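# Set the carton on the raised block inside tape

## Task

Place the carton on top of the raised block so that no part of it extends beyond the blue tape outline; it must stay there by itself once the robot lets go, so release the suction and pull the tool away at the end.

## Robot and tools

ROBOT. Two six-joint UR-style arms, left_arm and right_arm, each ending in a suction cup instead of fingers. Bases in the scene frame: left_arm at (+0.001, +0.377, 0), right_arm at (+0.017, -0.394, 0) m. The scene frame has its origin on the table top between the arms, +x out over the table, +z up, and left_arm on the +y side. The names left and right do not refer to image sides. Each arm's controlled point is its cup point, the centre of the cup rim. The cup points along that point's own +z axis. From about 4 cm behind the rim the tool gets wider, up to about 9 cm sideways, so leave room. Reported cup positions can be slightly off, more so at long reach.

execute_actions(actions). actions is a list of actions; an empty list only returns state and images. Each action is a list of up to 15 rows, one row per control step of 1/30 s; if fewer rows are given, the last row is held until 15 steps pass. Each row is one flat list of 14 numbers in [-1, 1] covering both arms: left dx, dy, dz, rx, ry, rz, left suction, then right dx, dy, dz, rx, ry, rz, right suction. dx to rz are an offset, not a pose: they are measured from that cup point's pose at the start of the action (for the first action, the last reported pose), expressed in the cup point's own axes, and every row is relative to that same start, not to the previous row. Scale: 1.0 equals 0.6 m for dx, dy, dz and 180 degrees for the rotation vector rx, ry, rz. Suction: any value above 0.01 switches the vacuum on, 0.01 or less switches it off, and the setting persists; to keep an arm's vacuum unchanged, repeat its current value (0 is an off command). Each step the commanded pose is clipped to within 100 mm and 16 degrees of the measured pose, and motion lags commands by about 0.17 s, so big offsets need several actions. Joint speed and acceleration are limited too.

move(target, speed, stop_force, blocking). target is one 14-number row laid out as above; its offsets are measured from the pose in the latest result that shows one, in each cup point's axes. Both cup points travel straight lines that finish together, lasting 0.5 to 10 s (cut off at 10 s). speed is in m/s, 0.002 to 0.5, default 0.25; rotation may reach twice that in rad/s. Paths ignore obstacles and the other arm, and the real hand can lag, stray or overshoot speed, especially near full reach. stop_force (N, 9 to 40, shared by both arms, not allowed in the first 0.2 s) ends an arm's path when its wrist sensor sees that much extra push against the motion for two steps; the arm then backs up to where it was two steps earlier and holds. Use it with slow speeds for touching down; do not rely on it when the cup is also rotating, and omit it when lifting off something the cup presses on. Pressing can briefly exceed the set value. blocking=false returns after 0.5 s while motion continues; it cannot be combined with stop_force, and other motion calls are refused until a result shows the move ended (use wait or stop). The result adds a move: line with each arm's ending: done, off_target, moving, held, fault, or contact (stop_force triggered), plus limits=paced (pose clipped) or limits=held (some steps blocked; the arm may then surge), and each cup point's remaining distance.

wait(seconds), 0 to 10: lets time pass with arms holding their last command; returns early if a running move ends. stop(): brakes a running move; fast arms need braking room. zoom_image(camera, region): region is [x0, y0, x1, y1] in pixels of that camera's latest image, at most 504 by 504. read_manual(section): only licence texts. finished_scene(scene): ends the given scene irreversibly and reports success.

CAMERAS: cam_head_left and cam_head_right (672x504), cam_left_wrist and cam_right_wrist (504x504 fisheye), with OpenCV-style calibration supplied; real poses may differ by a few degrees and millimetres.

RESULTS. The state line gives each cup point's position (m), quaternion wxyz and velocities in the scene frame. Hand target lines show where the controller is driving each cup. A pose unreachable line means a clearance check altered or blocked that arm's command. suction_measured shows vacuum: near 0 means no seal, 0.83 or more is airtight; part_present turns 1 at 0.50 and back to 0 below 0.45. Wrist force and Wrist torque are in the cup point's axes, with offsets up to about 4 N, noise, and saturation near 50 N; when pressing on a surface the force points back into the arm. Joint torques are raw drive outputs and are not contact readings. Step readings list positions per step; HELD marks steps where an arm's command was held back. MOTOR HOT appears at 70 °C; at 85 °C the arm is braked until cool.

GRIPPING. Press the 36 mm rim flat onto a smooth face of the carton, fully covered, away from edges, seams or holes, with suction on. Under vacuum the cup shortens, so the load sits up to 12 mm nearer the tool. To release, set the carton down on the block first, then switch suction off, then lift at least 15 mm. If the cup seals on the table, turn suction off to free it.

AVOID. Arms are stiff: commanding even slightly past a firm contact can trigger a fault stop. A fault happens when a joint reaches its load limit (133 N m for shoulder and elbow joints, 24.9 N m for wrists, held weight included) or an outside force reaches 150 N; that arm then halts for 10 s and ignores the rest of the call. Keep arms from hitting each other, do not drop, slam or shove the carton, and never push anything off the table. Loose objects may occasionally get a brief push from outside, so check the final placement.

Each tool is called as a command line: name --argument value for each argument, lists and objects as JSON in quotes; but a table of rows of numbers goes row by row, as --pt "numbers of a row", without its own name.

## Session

execute_actions --actions '[]'

Scene clock: 0.00 s.
left_arm: end_effector_position=(+0.4292, +0.3537, +0.4091) suction_measured=0.01 part_present=0 end_effector_quat_wxyz=(+0.000, +0.029, +1.000, +0.000) end_effector_velocity=(-0.000, -0.000, +0.000) end_effector_angular_velocity=(+0.000, -0.000, +0.000) | right_arm: end_effector_position=(+0.4459, -0.3778, +0.4086) suction_measured=0.00 part_present=0 end_effector_quat_wxyz=(-0.001, -0.018, +1.000, +0.001) end_effector_velocity=(+0.000, +0.001, +0.000) end_effector_angular_velocity=(+0.000, -0.002, +0.001)
Joint positions: left_arm=[-0.316 -1.746  1.518 -1.343 -1.57   1.256] | right_arm=[ 3.457 -1.397 -1.518 -1.799  1.573  1.886]
Joint velocities: left_arm=[-0. -0. -0. -0.  0. -0.] | right_arm=[ 0.001  0.     0.001  0.001 -0.001 -0.   ]
Joint torques (N m, as the arm reports them, + toward a larger angle): no reading
Wrist force (N, on the end effector, along its own x y z axes, offset not removed): no reading
Wrist torque (N m, same axes, about the end effector's origin, offset not removed): no reading
Hand target (left_arm): +0.429, +0.354, +0.409; +0.000, +0.029, +1.000, +0.000
Hand target (right_arm): +0.446, -0.378, +0.409; -0.001, -0.018, +1.000, +0.001
camera_calibration (this result's frames):
cam_left_wrist: T_world_to_cam=[[-0.08807, -0.995758, 0.0266442, 0.379921], [-0.880358, 0.0903227, 0.46563, 0.175755], [-0.466061, 0.0175516, -0.884578, 0.6164], [0, 0, 0, 1]] pos_world=[0.475468, 0.351616, 0.453294]
cam_right_wrist: T_world_to_cam=[[0.0823578, -0.996334, -0.0231633, -0.405033], [-0.890034, -0.0839884, 0.448091, 0.204634], [-0.448393, -0.0162876, -0.893688, 0.623907], [0, 0, 0, 1]] pos_world=[0.495245, -0.376199, 0.456501]

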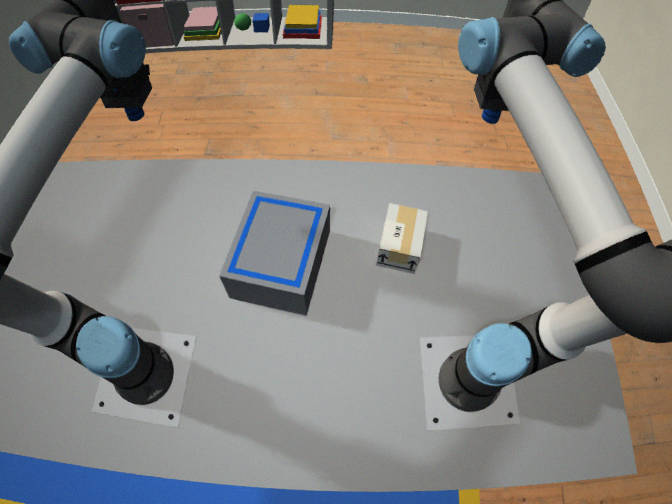

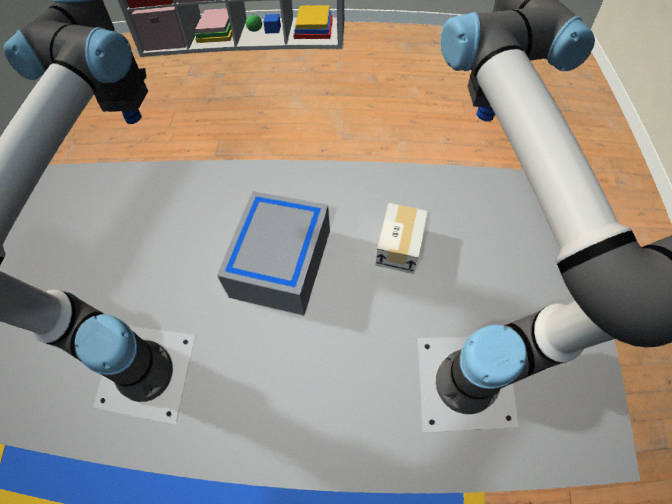

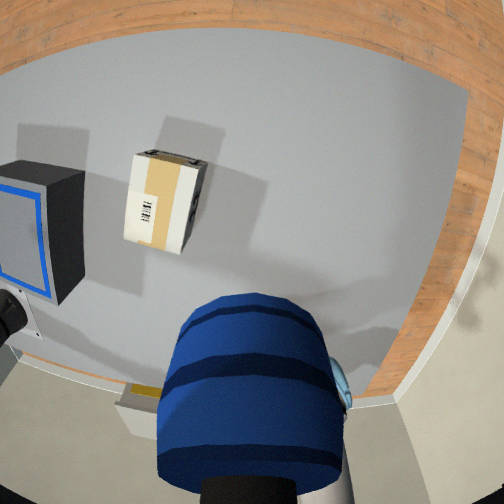

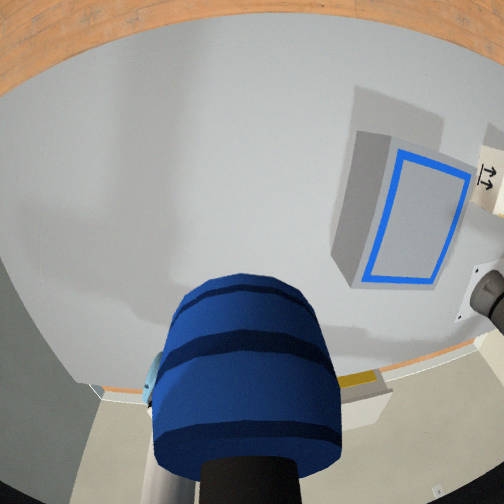

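zoom_image --camera "cam_head_left" --region '[210, 180, 450, 330]'

zoom_image --camera "cam_left_wrist" --region '[100, 130, 240, 270]'

Region (210, 180, 450, 330) of cam_head_left's 672x504 image, scaled by 2.100, with more detail than that image has; it fills the top 315 rows of this view, and the rest is white.

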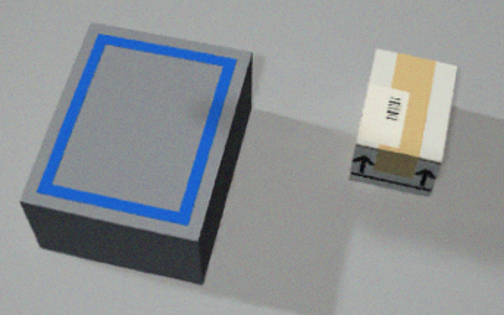

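Region (100, 130, 240, 270) of cam_left_wrist's 504x504 image, scaled by 3.600, with more detail than that image has.

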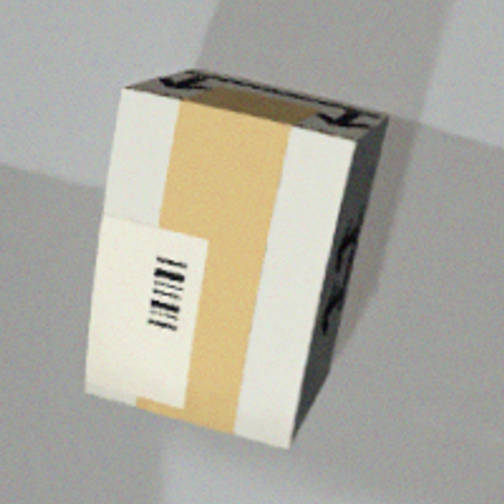

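move --target '[0,0.15,0,0,0,0,0,0.1,0.24,0.508,0,0,0,0]' --speed 0.3

Scene clock: 19.77 s.
left_arm: end_effector_position=(+0.4342, +0.4435, +0.4091) suction_measured=0.01 part_present=0 end_effector_quat_wxyz=(-0.000, +0.029, +1.000, +0.000) end_effector_velocity=(+0.000, -0.000, -0.000) end_effector_angular_velocity=(-0.000, +0.000, +0.000) | right_arm: end_effector_position=(+0.3802, -0.2364, +0.1041) suction_measured=0.00 part_present=0 end_effector_quat_wxyz=(-0.001, -0.018, +1.000, +0.000) end_effector_velocity=(+0.000, +0.001, -0.002) end_effector_angular_velocity=(-0.000, -0.002, -0.001)
Joint positions: left_arm=[-0.102 -1.723  1.499 -1.347 -1.57   1.47 ] | right_arm=[ 3.856 -1.45  -2.286 -0.978  1.573  2.285]
Joint velocities: left_arm=[-0.     0.    -0.     0.    -0.    -0.001] | right_arm=[ 0.002 -0.005 -0.003  0.009 -0.001  0.002]
Joint torques (N m, as the arm reports them, + toward a larger angle): left_arm=[  7.72  -2.63 -40.97  -4.    -1.36   1.28] | right_arm=[11.42  8.08 13.4   4.25 -2.53  2.86]
Wrist force (N, on the end effector, along its own x y z axes, offset not removed): left_arm=[2.1 0.1 2.2] | right_arm=[-0.5 -3.5 -1.2]
Wrist torque (N m, same axes, about the end effector's origin, offset not removed): left_arm=[-0.04 -0.12 -0.07] | right_arm=[-0.77 0.15 -0.14]
Hand target (left_arm): +0.434, +0.444, +0.409; -0.000, +0.029, +1.000, +0.000
Hand target (right_arm): +0.380, -0.236, +0.104; -0.001, -0.018, +1.000, +0.000
Off the commanded pose (left_arm): 0.000 m, 0 deg.
Off the commanded pose (right_arm): 0.001 m, 0 deg.
move: done
camera_calibration (this result's frames):
cam_left_wrist: T_world_to_cam=[[-0.0880587, -0.995759, 0.0266445, 0.469782], [-0.880279, 0.0903098, 0.465782, 0.171921], [-0.466213, 0.0175616, -0.884498, 0.617165], [0, 0, 0, 1]] pos_world=[0.480437, 0.441425, 0.453286]
cam_right_wrist: T_world_to_cam=[[0.0823893, -0.996349, -0.0223842, -0.265863], [-0.889774, -0.0836564, 0.448669, 0.294462], [-0.448903, -0.0170486, -0.893418, 0.324625], [0, 0, 0, 1]] pos_world=[0.429634, -0.234724, 0.151959]

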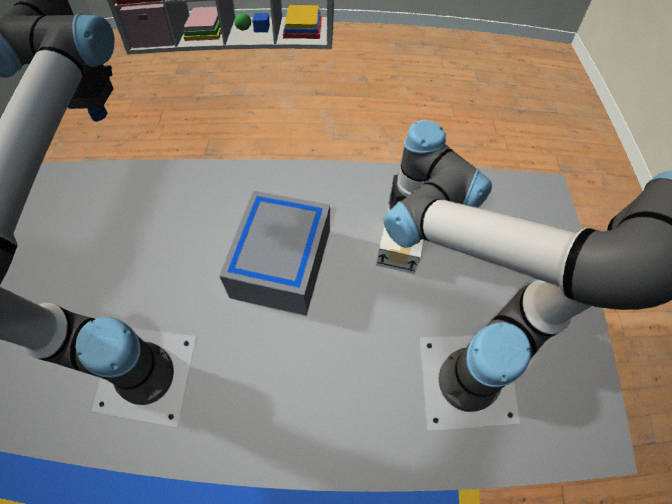

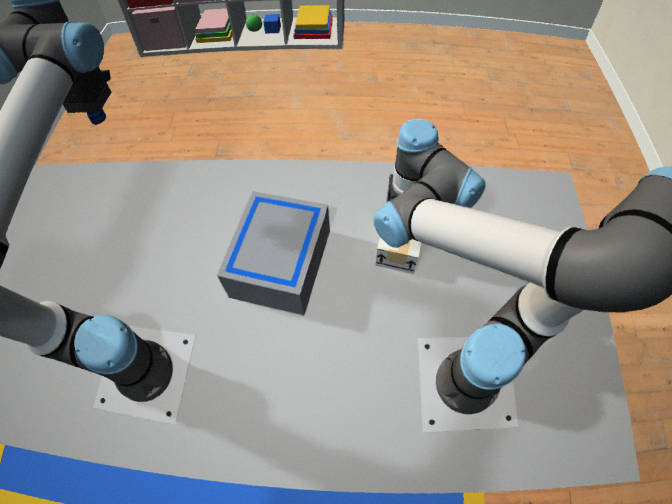

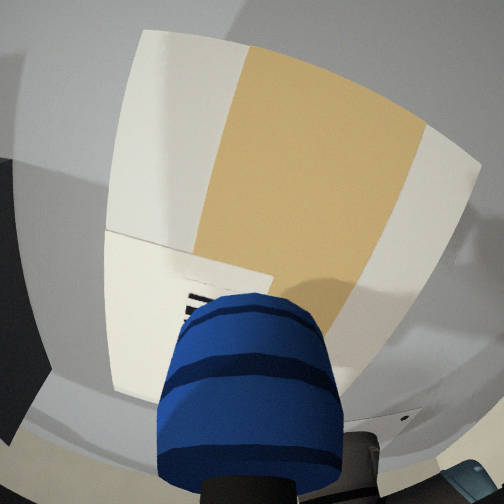

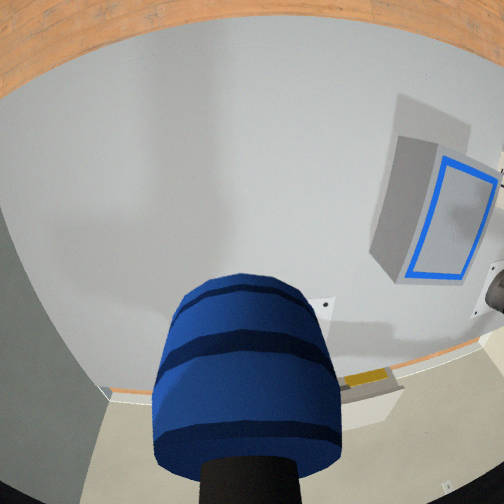

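move --target '[0,0,0,0,0,0,0,0,0,0.044,0,0,0,1]' --speed 0.03 --stop_force 12

Scene clock: 23.07 s.
left_arm: end_effector_position=(+0.4342, +0.4435, +0.4091) suction_measured=0.01 part_present=0 end_effector_quat_wxyz=(-0.000, +0.029, +1.000, +0.000) end_effector_velocity=(-0.000, +0.000, +0.000) end_effector_angular_velocity=(-0.000, -0.000, +0.002) | right_arm: end_effector_position=(+0.3802, -0.2364, +0.0781) suction_measured=0.94 part_present=1 end_effector_quat_wxyz=(-0.001, -0.018, +1.000, +0.000) end_effector_velocity=(-0.000, +0.000, -0.003) end_effector_angular_velocity=(+0.000, +0.000, +0.001)
Joint positions: left_arm=[-0.102 -1.723  1.499 -1.347 -1.57   1.47 ] | right_arm=[ 3.856 -1.499 -2.326 -0.889  1.573  2.285]
Joint velocities: left_arm=[ 0.001 -0.     0.    -0.    -0.    -0.001] | right_arm=[ 0.001 -0.006 -0.004  0.01   0.    -0.   ]
Joint torques (N m, as the arm reports them, + toward a larger angle): left_arm=[ -5.26  -9.68 -31.86  -3.9   -1.08  -1.72] | right_arm=[-9.29 11.65 14.71  4.7   1.28 -2.61]
Wrist force (N, on the end effector, along its own x y z axes, offset not removed): left_arm=[2.0 2.0 2.5] | right_arm=[0.4 -3.0 3.3]
Wrist torque (N m, same axes, about the end effector's origin, offset not removed): left_arm=[0.28 -0.17 0.06] | right_arm=[-0.51 0.09 0.03]
Hand target (left_arm): +0.434, +0.444, +0.409; -0.000, +0.029, +1.000, +0.000
Hand target (right_arm): +0.380, -0.236, +0.078; -0.001, -0.018, +1.000, +0.000
Off the commanded pose (left_arm): 0.000 m, 0 deg.
Off the commanded pose (right_arm): 0.000 m, 0 deg.
move: done
camera_calibration (this result's frames):
cam_left_wrist: T_world_to_cam=[[-0.0880577, -0.995759, 0.0266538, 0.469775], [-0.880277, 0.0903132, 0.465785, 0.17193], [-0.466216, 0.0175531, -0.884497, 0.617176], [0, 0, 0, 1]] pos_world=[0.48045, 0.441422, 0.453286]
cam_right_wrist: T_world_to_cam=[[0.0824037, -0.99635, -0.0222702, -0.266499], [-0.889787, -0.0836184, 0.448651, 0.306133], [-0.448875, -0.0171548, -0.89343, 0.301309], [0, 0, 0, 1]] pos_world=[0.429604, -0.234759, 0.125916]

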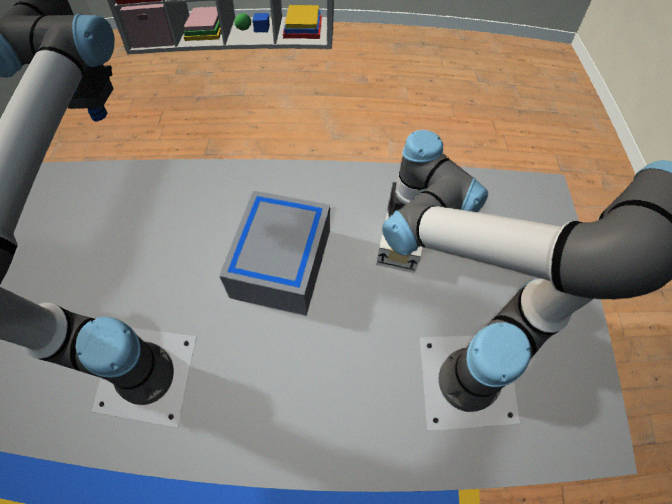

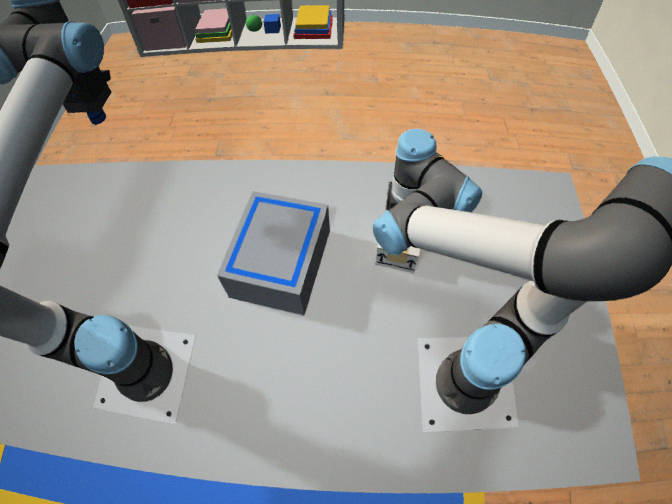

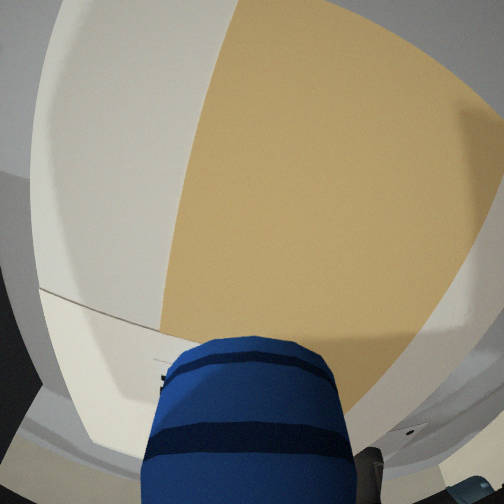

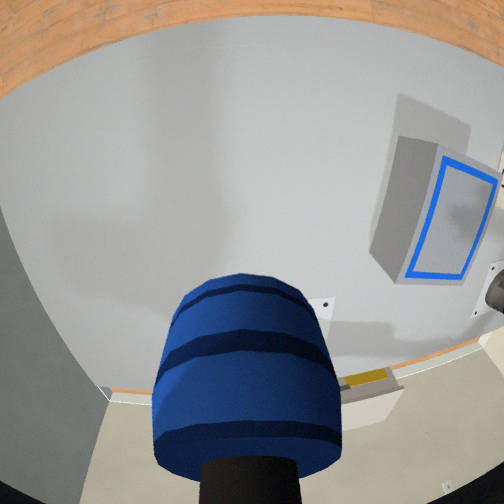

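move --target '[0,0,0,0,0,0,0,0.027,0.168,-0.25,0,0,0,1]' --speed 0.22

move --target '[0,0,0,0,0,0,0,0.054,0.347,0.02,0,0,-0.008,1]' --speed 0.22

zoom_image --camera "cam_head_left" --region '[190, 150, 400, 330]'

Scene clock: 28.17 s.
left_arm: end_effector_position=(+0.4342, +0.4435, +0.4091) suction_measured=0.01 part_present=0 end_effector_quat_wxyz=(-0.000, +0.029, +1.000, +0.000) end_effector_velocity=(+0.000, -0.000, +0.000) end_effector_angular_velocity=(+0.000, -0.000, -0.002) | right_arm: end_effector_position=(+0.3604, -0.1364, +0.2278) suction_measured=0.94 part_present=1 end_effector_quat_wxyz=(-0.001, -0.018, +1.000, +0.000) end_effector_velocity=(-0.000, +0.002, +0.003) end_effector_angular_velocity=(+0.000, -0.000, +0.000)
Joint positions: left_arm=[-0.102 -1.723  1.499 -1.347 -1.57   1.47 ] | right_arm=[ 4.063 -1.4   -1.981 -1.333  1.573  2.492]
Joint velocities: left_arm=[-0.    -0.     0.    -0.     0.     0.002] | right_arm=[ 0.004 -0.002  0.009 -0.007 -0.     0.003]
Joint torques (N m, as the arm reports them, + toward a larger angle): left_arm=[ -4.03 -19.91 -20.8   -3.18   1.18  -0.98] | right_arm=[ 9.23 11.73 33.79  1.31 -2.51  2.81]
Wrist force (N, on the end effector, along its own x y z axes, offset not removed): left_arm=[-0.9 -2.4 0.9] | right_arm=[1.3 -1.6 4.0]
Wrist torque (N m, same axes, about the end effector's origin, offset not removed): left_arm=[-0.34 0.20 -0.08] | right_arm=[-0.41 -0.23 -0.06]
Hand target (left_arm): +0.434, +0.444, +0.409; -0.000, +0.029, +1.000, +0.000
Hand target (right_arm): +0.360, -0.136, +0.228; -0.001, -0.018, +1.000, -0.000
Off the commanded pose (left_arm): 0.000 m, 0 deg.
Off the commanded pose (right_arm): 0.000 m, 0 deg.
move: done
camera_calibration (this result's frames):
cam_left_wrist: T_world_to_cam=[[-0.0880586, -0.995759, 0.0266541, 0.469775], [-0.880279, 0.0903142, 0.465781, 0.171921], [-0.466212, 0.0175529, -0.884499, 0.617169], [0, 0, 0, 1]] pos_world=[0.480438, 0.441423, 0.453286]
cam_right_wrist: T_world_to_cam=[[0.0824522, -0.996351, -0.0220707, -0.161937], [-0.889811, -0.0835731, 0.448611, 0.229789], [-0.448819, -0.0173502, -0.893454, 0.427866], [0, 0, 0, 1]] pos_world=[0.409854, -0.134718, 0.275619]

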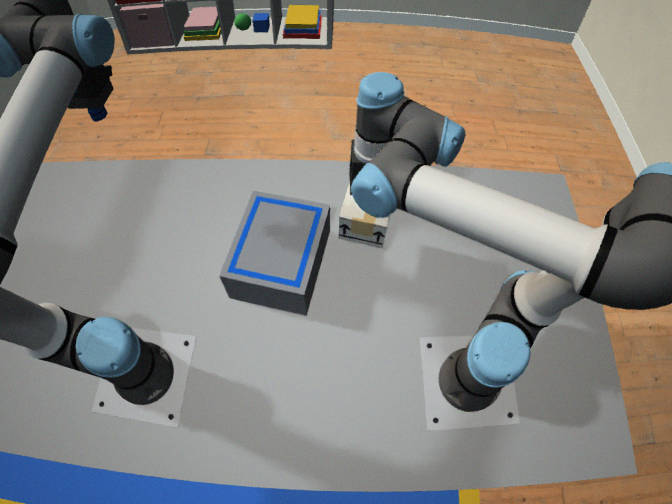

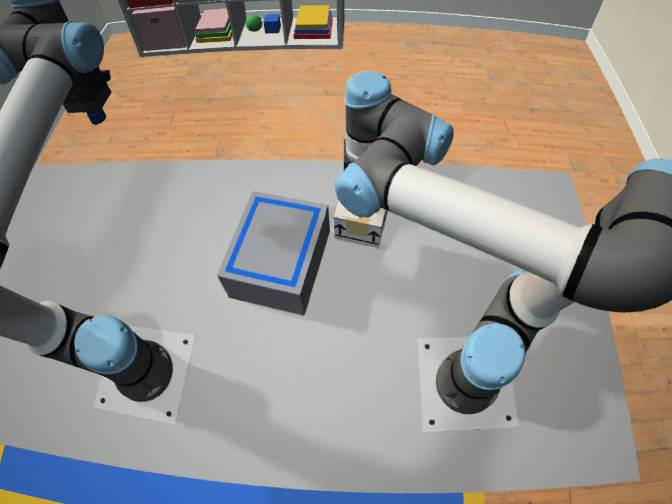

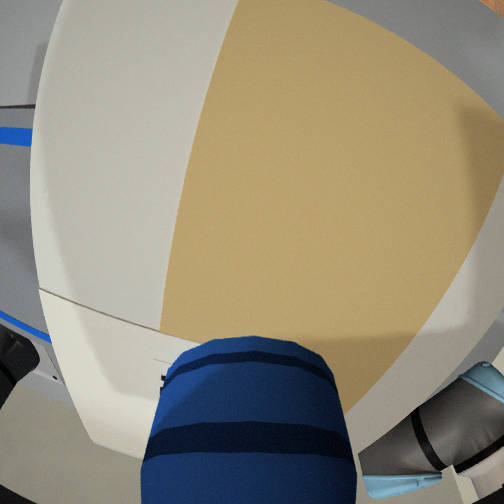

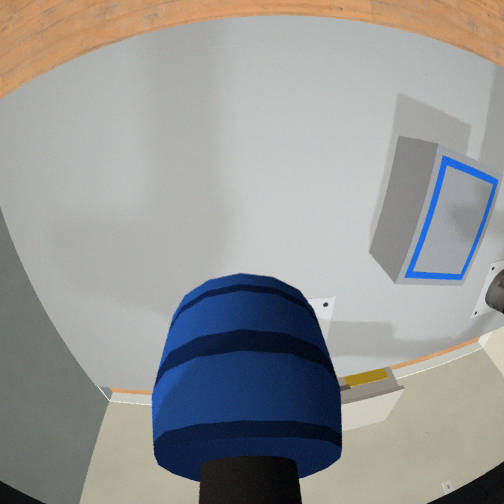

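Scene clock: 29.80 s.
left_arm: end_effector_position=(+0.4342, +0.4435, +0.4091) suction_measured=0.01 part_present=0 end_effector_quat_wxyz=(-0.000, +0.029, +1.000, +0.000) end_effector_velocity=(-0.000, -0.000, -0.000) end_effector_angular_velocity=(+0.000, +0.001, +0.000) | right_arm: end_effector_position=(+0.3205, +0.0700, +0.2156) suction_measured=0.94 part_present=1 end_effector_quat_wxyz=(-0.001, -0.031, +1.000, -0.000) end_effector_velocity=(-0.001, +0.002, -0.001) end_effector_angular_velocity=(-0.003, +0.001, +0.001)
Joint positions: left_arm=[-0.102 -1.723  1.499 -1.347 -1.57   1.47 ] | right_arm=[ 4.338 -1.716 -1.702 -1.296  1.573  2.742]
Joint velocities: left_arm=[-0.     0.     0.     0.     0.    -0.001] | right_arm=[ 0.002 -0.006  0.005 -0.002  0.     0.002]
Joint torques (N m, as the arm reports them, + toward a larger angle): left_arm=[ -4.97 -19.83 -23.94  -3.44   1.37  -1.4 ] | right_arm=[10.72 26.14 34.86  1.1  -2.46  2.85]
Wrist force (N, on the end effector, along its own x y z axes, offset not removed): left_arm=[-1.4 -0.7 1.7] | right_arm=[2.0 1.2 4.5]
Wrist torque (N m, same axes, about the end effector's origin, offset not removed): left_arm=[-0.01 0.16 0.17] | right_arm=[0.06 -0.15 -0.07]
Hand target (left_arm): +0.434, +0.444, +0.409; -0.000, +0.029, +1.000, +0.000
Hand target (right_arm): +0.320, +0.070, +0.216; -0.001, -0.031, +1.000, -0.000
Off the commanded pose (left_arm): 0.000 m, 0 deg.
Off the commanded pose (right_arm): 0.001 m, 0 deg.
move: done
camera_calibration (this result's frames):
cam_left_wrist: T_world_to_cam=[[-0.0880587, -0.995759, 0.026654, 0.469776], [-0.880279, 0.0903143, 0.465781, 0.17192], [-0.466212, 0.0175531, -0.884499, 0.617169], [0, 0, 0, 1]] pos_world=[0.480438, 0.441423, 0.453286]
cam_right_wrist: T_world_to_cam=[[0.107448, -0.993975, -0.0216397, 0.0384996], [-0.887477, -0.105702, 0.448567, 0.217723], [-0.448152, -0.028993, -0.893487, 0.40326], [0, 0, 0, 1]] pos_world=[0.369809, 0.072973, 0.263477]

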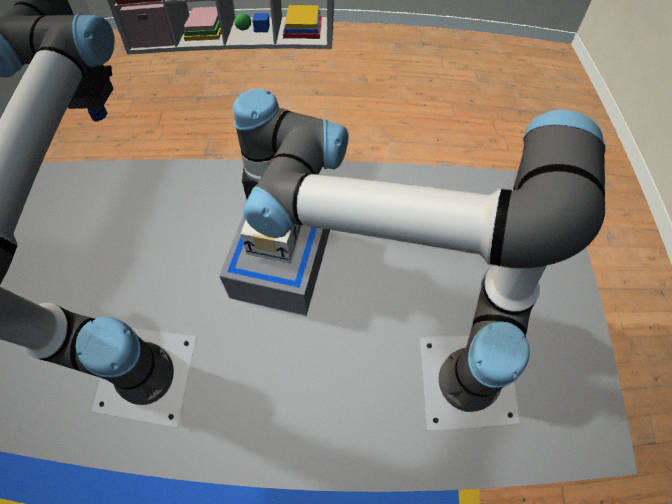

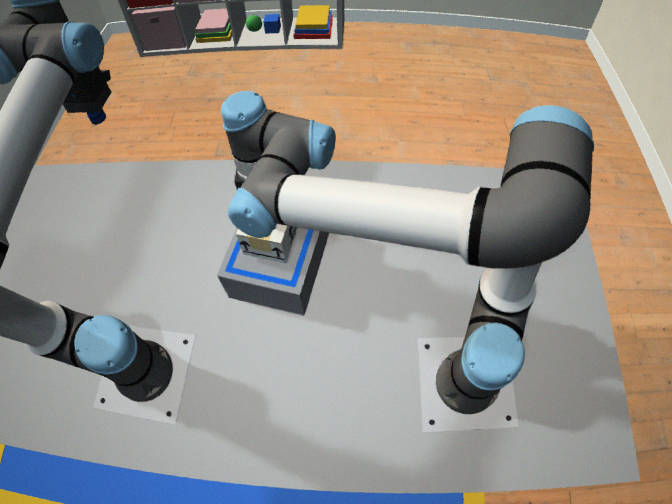

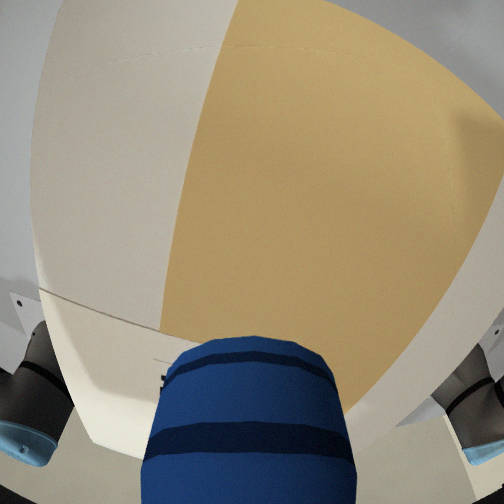

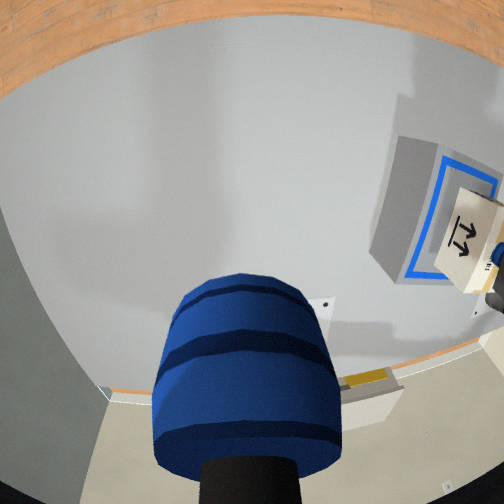

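Region (190, 150, 400, 330) of cam_head_left's 672x504 image, scaled by 2.400, with more detail than that image has; it fills the top 432 rows of this view, and the rest is white.

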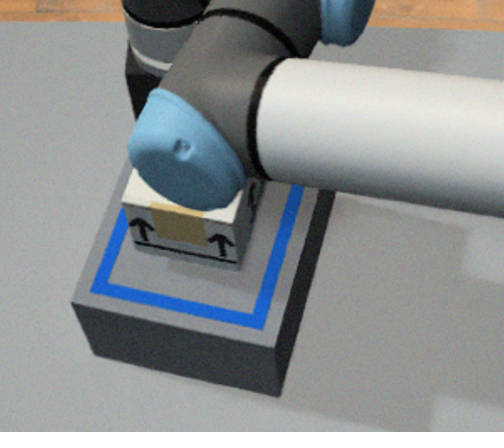

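move --target '[0,0,0,0,0,0,0,0,0,0.06,0,0,0,1]' --speed 0.015 --stop_force 9

zoom_image --camera "cam_head_left" --region '[190, 150, 400, 330]'

Scene clock: 33.67 s.
left_arm: end_effector_position=(+0.4342, +0.4435, +0.4091) suction_measured=0.01 part_present=0 end_effector_quat_wxyz=(-0.000, +0.029, +1.000, +0.000) end_effector_velocity=(-0.000, +0.000, -0.000) end_effector_angular_velocity=(-0.001, +0.000, +0.002) | right_arm: end_effector_position=(+0.3205, +0.0701, +0.1933) suction_measured=0.94 part_present=1 end_effector_quat_wxyz=(-0.001, -0.031, +1.000, -0.000) end_effector_velocity=(-0.000, -0.002, +0.001) end_effector_angular_velocity=(-0.009, +0.003, -0.001)
Joint positions: left_arm=[-0.102 -1.723  1.499 -1.347 -1.57   1.47 ] | right_arm=[ 4.338 -1.732 -1.742 -1.239  1.573  2.742]
Joint velocities: left_arm=[ 0.001  0.    -0.     0.    -0.001 -0.   ] | right_arm=[-0.001  0.     0.006 -0.015 -0.     0.   ]
Joint torques (N m, as the arm reports them, + toward a larger angle): left_arm=[ -4.13 -18.71 -23.08  -3.72   1.24  -1.27] | right_arm=[-6.   19.84 17.67 -0.25 -2.01 -2.43]
Wrist force (N, on the end effector, along its own x y z axes, offset not removed): left_arm=[-0.1 0.3 1.8] | right_arm=[6.3 -10.1 -37.6]
Wrist torque (N m, same axes, about the end effector's origin, offset not removed): left_arm=[0.06 -0.23 -0.05] | right_arm=[-0.39 0.01 0.03]
Hand target (left_arm): +0.434, +0.444, +0.409; -0.000, +0.029, +1.000, +0.000
Hand target (right_arm): +0.320, +0.070, +0.194; -0.001, -0.031, +1.000, -0.000
Off the commanded pose (left_arm): 0.000 m, 0 deg.
Off the commanded pose (right_arm): 0.014 m, 0 deg.
move: contact (right_arm)
camera_calibration (this result's frames):
cam_left_wrist: T_world_to_cam=[[-0.0880586, -0.995759, 0.0266543, 0.469775], [-0.880279, 0.0903143, 0.465781, 0.17192], [-0.466212, 0.0175528, -0.884499, 0.617169], [0, 0, 0, 1]] pos_world=[0.480438, 0.441423, 0.453286]
cam_right_wrist: T_world_to_cam=[[0.107427, -0.993976, -0.0217173, 0.0381601], [-0.887493, -0.105719, 0.44853, 0.227782], [-0.448124, -0.0289103, -0.893504, 0.383285], [0, 0, 0, 1]] pos_world=[0.369815, 0.073092, 0.241128]

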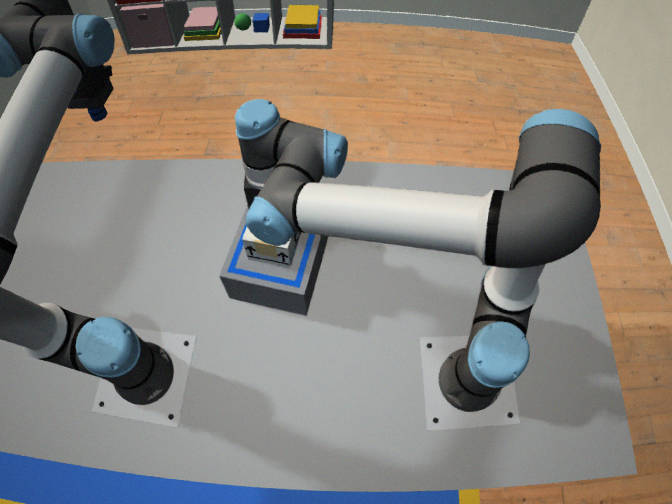

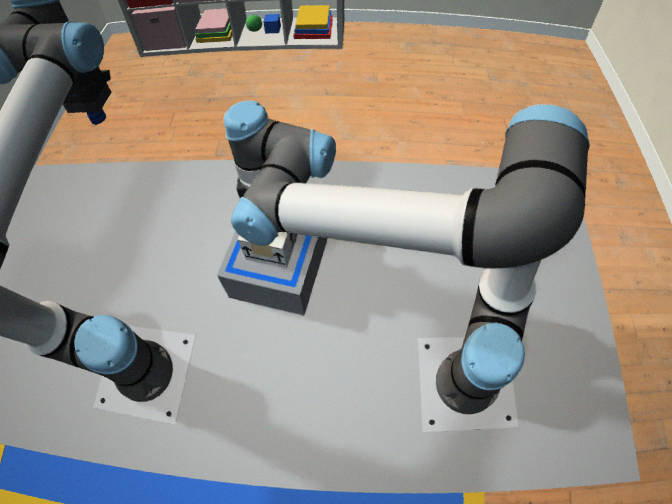

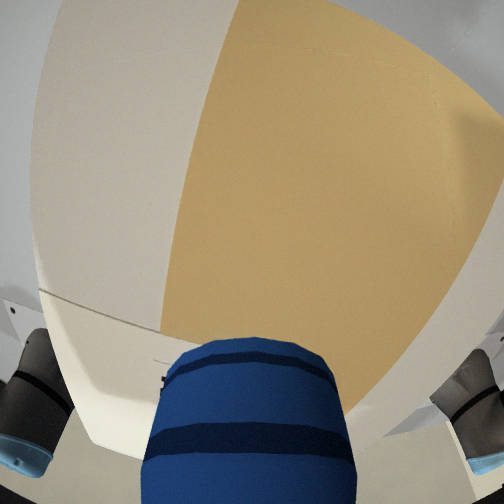

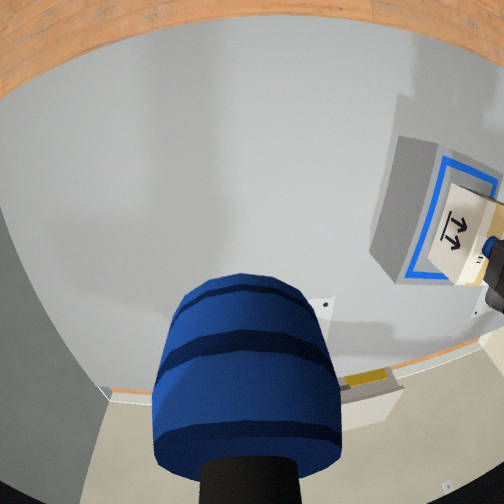

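Region (190, 150, 400, 330) of cam_head_left's 672x504 image, scaled by 2.400, with more detail than that image has; it fills the top 432 rows of this view, and the rest is white.

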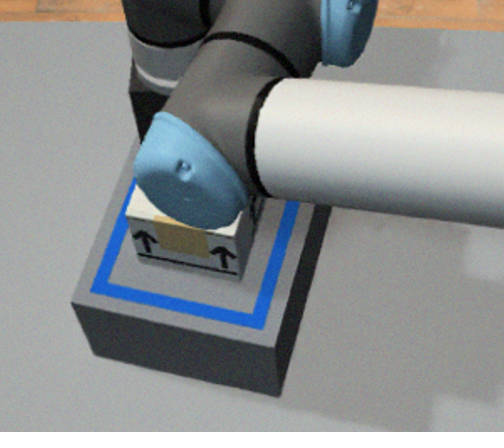

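execute_actions --actions '[[[0,0,0,0,0,0,0,0,0,-0.002,0,0,0,0]]]'

move --target '[0,0,0,0,0,0,0,0,0,-0.06,0,0,0,0]' --speed 0.15

move --target '[0,0,0,0,0,0,0,-0.05,-0.45,-0.15,0,0,0,0]' --speed 0.35

Scene clock: 37.07 s.
left_arm: end_effector_position=(+0.4342, +0.4435, +0.4091) suction_measured=0.01 part_present=0 end_effector_quat_wxyz=(-0.000, +0.029, +1.000, +0.000) end_effector_velocity=(-0.000, +0.000, +0.000) end_effector_angular_velocity=(-0.000, -0.000, -0.001) | right_arm: end_effector_position=(+0.3205, +0.0702, +0.1945) suction_measured=0.00 part_present=0 end_effector_quat_wxyz=(-0.001, -0.031, +1.000, -0.000) end_effector_velocity=(+0.000, -0.000, -0.000) end_effector_angular_velocity=(-0.002, +0.000, -0.000)
Joint positions: left_arm=[-0.102 -1.723  1.499 -1.347 -1.57   1.47 ] | right_arm=[ 4.338 -1.731 -1.74  -1.242  1.573  2.742]
Joint velocities: left_arm=[ 0.    -0.    -0.     0.    -0.     0.001] | right_arm=[-0.    -0.    -0.    -0.001 -0.     0.   ]
Joint torques (N m, as the arm reports them, + toward a larger angle): left_arm=[ -5.14 -19.77 -23.21  -3.58   1.64  -1.23] | right_arm=[ 5.06 29.45 22.14 -0.98 -2.25  2.07]
Wrist force (N, on the end effector, along its own x y z axes, offset not removed): left_arm=[0.2 -1.7 -0.5] | right_arm=[-1.3 -0.4 -19.7]
Wrist torque (N m, same axes, about the end effector's origin, offset not removed): left_arm=[-0.25 -0.11 0.09] | right_arm=[-0.25 0.29 0.08]
Hand target (left_arm): +0.434, +0.444, +0.409; -0.000, +0.029, +1.000, +0.000
Hand target (right_arm): +0.320, +0.070, +0.194; -0.001, -0.031, +1.000, -0.000
Off the commanded pose (left_arm): 0.000 m, 0 deg.
Off the commanded pose (right_arm): 0.000 m, 0 deg.
Step readings (end_effector_position):
0: left_arm (+0.4342, +0.4435, +0.4091) | right_arm (+0.3204, +0.0701, +0.1939)
1: left_arm (+0.4342, +0.4435, +0.4091) | right_arm (+0.3205, +0.0701, +0.1939)
2: left_arm (+0.4342, +0.4435, +0.4091) | right_arm (+0.3205, +0.0702, +0.1941)
4: left_arm (+0.4342, +0.4435, +0.4091) | right_arm (+0.3205, +0.0703, +0.1944)
8: left_arm (+0.4342, +0.4435, +0.4091) | right_arm (+0.3205, +0.0702, +0.1945)
15: end_effector_position above
camera_calibration (this result's frames):
cam_left_wrist: T_world_to_cam=[[-0.0880587, -0.995759, 0.0266544, 0.469775], [-0.880279, 0.0903144, 0.465781, 0.17192], [-0.466212, 0.0175527, -0.884499, 0.617169], [0, 0, 0, 1]] pos_world=[0.480438, 0.441423, 0.453286]
cam_right_wrist: T_world_to_cam=[[0.107444, -0.993972, -0.0217871, 0.0382153], [-0.887503, -0.105766, 0.448499, 0.227232], [-0.4481, -0.0288523, -0.893518, 0.384361], [0, 0, 0, 1]] pos_world=[0.369795, 0.073108, 0.242353]

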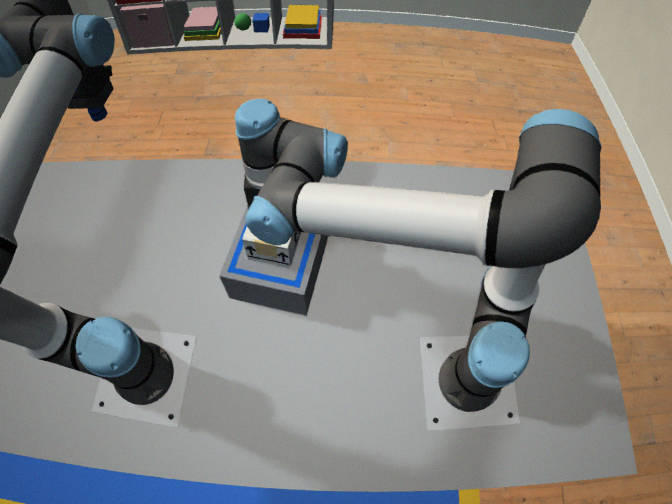

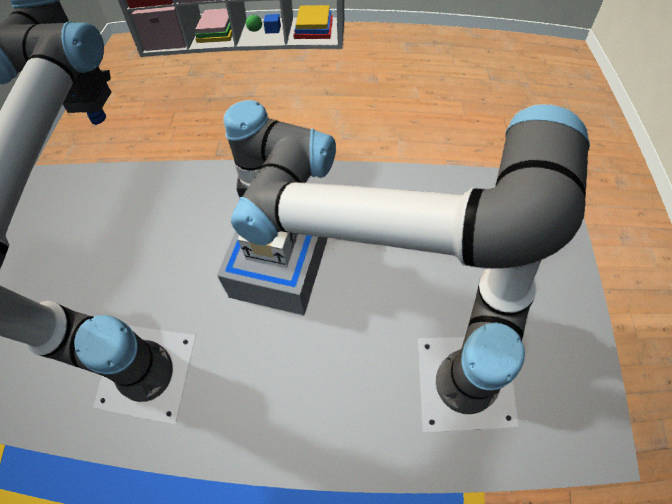

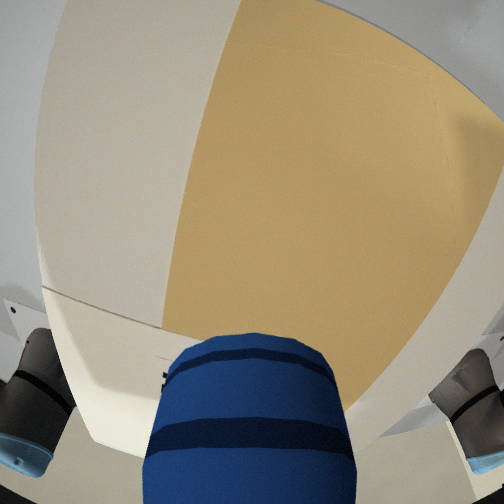

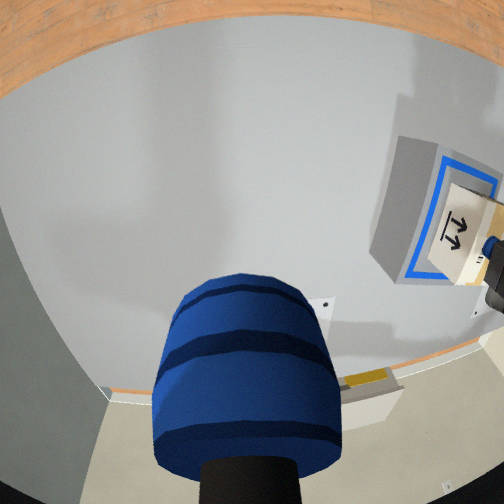

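Scene clock: 38.00 s.
left_arm: end_effector_position=(+0.4342, +0.4435, +0.4091) suction_measured=0.01 part_present=0 end_effector_quat_wxyz=(-0.000, +0.029, +1.000, +0.000) end_effector_velocity=(-0.000, -0.000, +0.000) end_effector_angular_velocity=(-0.001, +0.000, -0.000) | right_arm: end_effector_position=(+0.3205, +0.0702, +0.2301) suction_measured=0.00 part_present=0 end_effector_quat_wxyz=(-0.001, -0.031, +1.000, -0.000) end_effector_velocity=(-0.000, +0.000, +0.003) end_effector_angular_velocity=(+0.000, +0.000, +0.001)
Joint positions: left_arm=[-0.102 -1.723  1.499 -1.347 -1.57   1.47 ] | right_arm=[ 4.338 -1.707 -1.673 -1.333  1.573  2.742]
Joint velocities: left_arm=[ 0.    -0.    -0.     0.    -0.001  0.   ] | right_arm=[ 0.001  0.001  0.006 -0.007  0.    -0.   ]
Joint torques (N m, as the arm reports them, + toward a larger angle): left_arm=[ -3.76 -19.87 -22.47  -3.33   1.45  -1.39] | right_arm=[ 1.49 40.14 30.95  0.63 -1.7   1.15]
Wrist force (N, on the end effector, along its own x y z axes, offset not removed): left_arm=[-2.0 -1.9 3.2] | right_arm=[-0.2 -2.3 -1.2]
Wrist torque (N m, same axes, about the end effector's origin, offset not removed): left_arm=[-0.18 0.49 -0.19] | right_arm=[-0.59 0.13 -0.08]
Hand target (left_arm): +0.434, +0.444, +0.409; -0.000, +0.029, +1.000, +0.000
Hand target (right_arm): +0.320, +0.070, +0.230; -0.001, -0.031, +1.000, -0.000
Off the commanded pose (left_arm): 0.000 m, 0 deg.
Off the commanded pose (right_arm): 0.000 m, 0 deg.
move: done
camera_calibration (this result's frames):
cam_left_wrist: T_world_to_cam=[[-0.0880586, -0.995759, 0.0266542, 0.469775], [-0.880279, 0.0903142, 0.465781, 0.171921], [-0.466212, 0.0175529, -0.884499, 0.617169], [0, 0, 0, 1]] pos_world=[0.480438, 0.441423, 0.453286]
cam_right_wrist: T_world_to_cam=[[0.107446, -0.993971, -0.0218265, 0.0390103], [-0.887533, -0.105787, 0.448435, 0.211283], [-0.44804, -0.0288106, -0.893549, 0.416212], [0, 0, 0, 1]] pos_world=[0.369809, 0.0731174, 0.278011]

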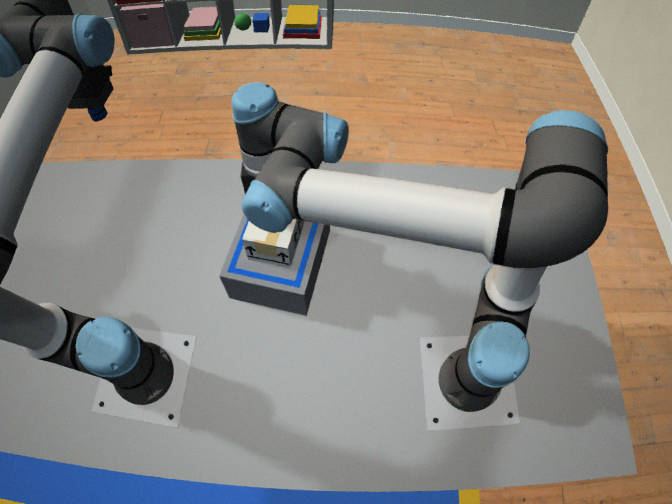

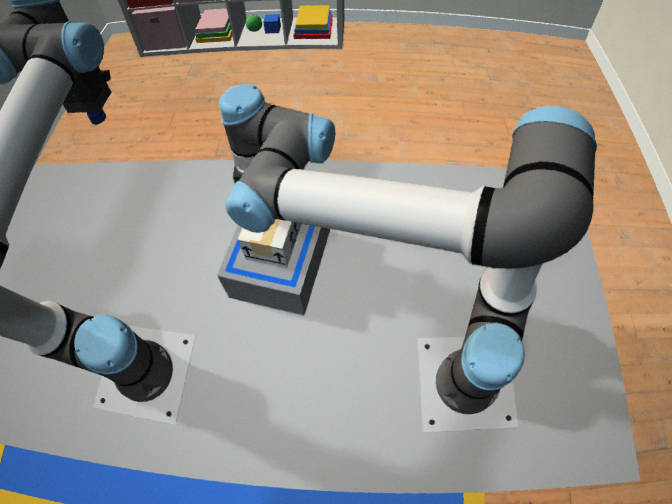

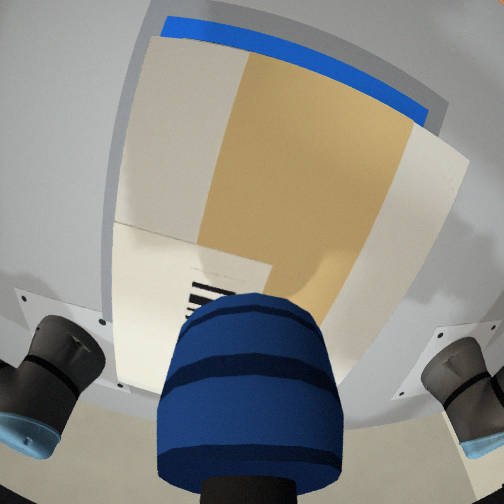

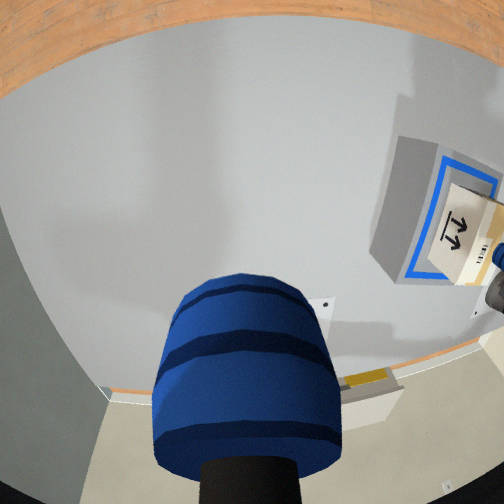

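Scene clock: 39.60 s.
left_arm: end_effector_position=(+0.4342, +0.4435, +0.4091) suction_measured=0.01 part_present=0 end_effector_quat_wxyz=(-0.000, +0.029, +1.000, +0.000) end_effector_velocity=(-0.000, -0.000, -0.000) end_effector_angular_velocity=(+0.001, +0.000, -0.002) | right_arm: end_effector_position=(+0.3670, -0.1970, +0.3201) suction_measured=0.00 part_present=0 end_effector_quat_wxyz=(-0.001, -0.031, +1.000, +0.000) end_effector_velocity=(+0.001, -0.002, +0.001) end_effector_angular_velocity=(+0.001, +0.000, -0.000)
Joint positions: left_arm=[-0.102 -1.723  1.499 -1.347 -1.57   1.47 ] | right_arm=[ 3.954 -1.303 -1.817 -1.593  1.573  2.358]
Joint velocities: left_arm=[-0.001 -0.     0.     0.     0.001  0.002] | right_arm=[-0.007  0.001  0.002 -0.003  0.001 -0.007]
Joint torques (N m, as the arm reports them, + toward a larger angle): left_arm=[ -3.73 -18.59 -22.76  -3.13   1.59  -1.33] | right_arm=[-9.78 21.78 31.87  0.72  2.3  -2.69]
Wrist force (N, on the end effector, along its own x y z axes, offset not removed): left_arm=[-3.8 -3.7 0.4] | right_arm=[3.0 -0.5 -2.8]
Wrist torque (N m, same axes, about the end effector's origin, offset not removed): left_arm=[-0.55 0.56 -0.08] | right_arm=[-0.32 -0.36 0.05]
Hand target (left_arm): +0.434, +0.444, +0.409; -0.000, +0.029, +1.000, +0.000
Hand target (right_arm): +0.367, -0.197, +0.320; -0.001, -0.031, +1.000, +0.000
Off the commanded pose (left_arm): 0.000 m, 0 deg.
Off the commanded pose (right_arm): 0.000 m, 0 deg.
move: done
camera_calibration (this result's frames):
cam_left_wrist: T_world_to_cam=[[-0.0880587, -0.995759, 0.0266543, 0.469775], [-0.880279, 0.0903143, 0.465781, 0.17192], [-0.466212, 0.0175528, -0.884499, 0.617169], [0, 0, 0, 1]] pos_world=[0.480438, 0.441423, 0.453286]
cam_right_wrist: T_world_to_cam=[[0.107371, -0.993963, -0.0225624, -0.229357], [-0.887564, -0.106053, 0.448312, 0.183972], [-0.447998, -0.02811, -0.893592, 0.509929], [0, 0, 0, 1]] pos_world=[0.41636, -0.194128, 0.368017]

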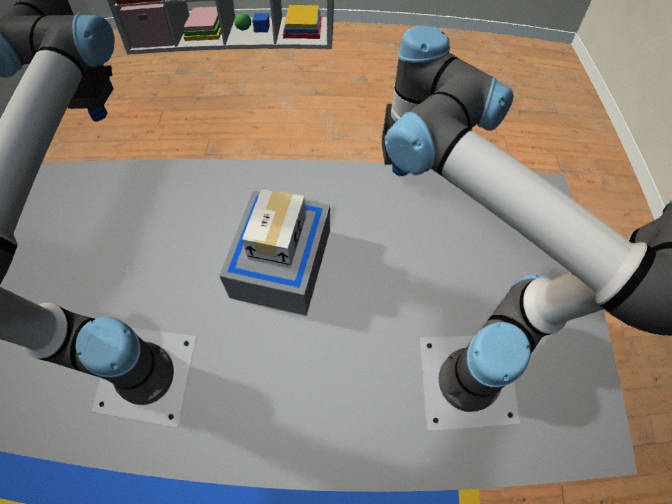

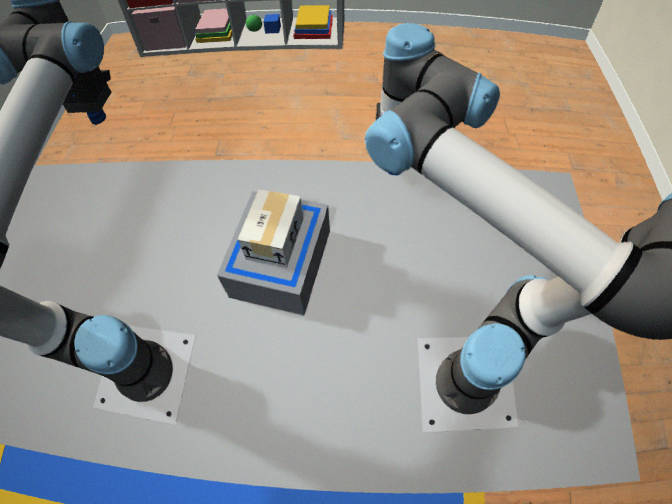

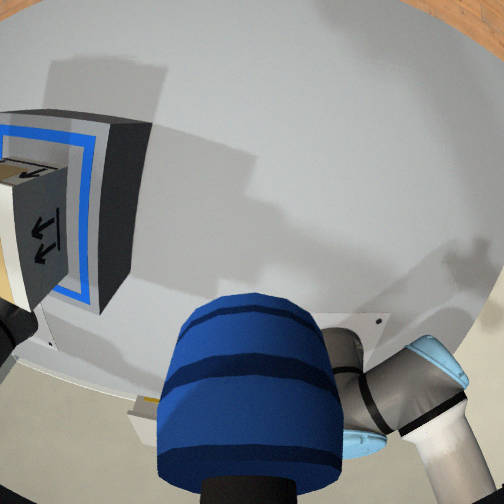

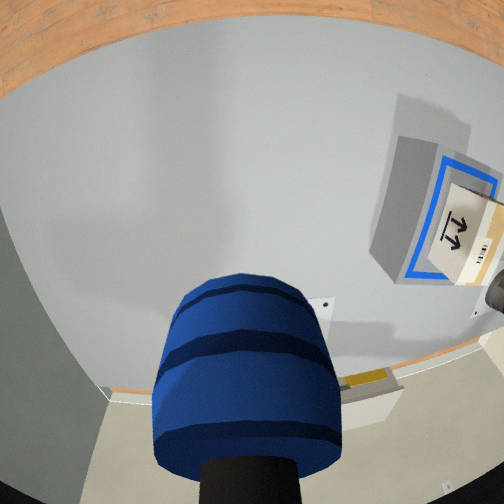

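finished_scene --scene 2

The scene is finished: the task was done.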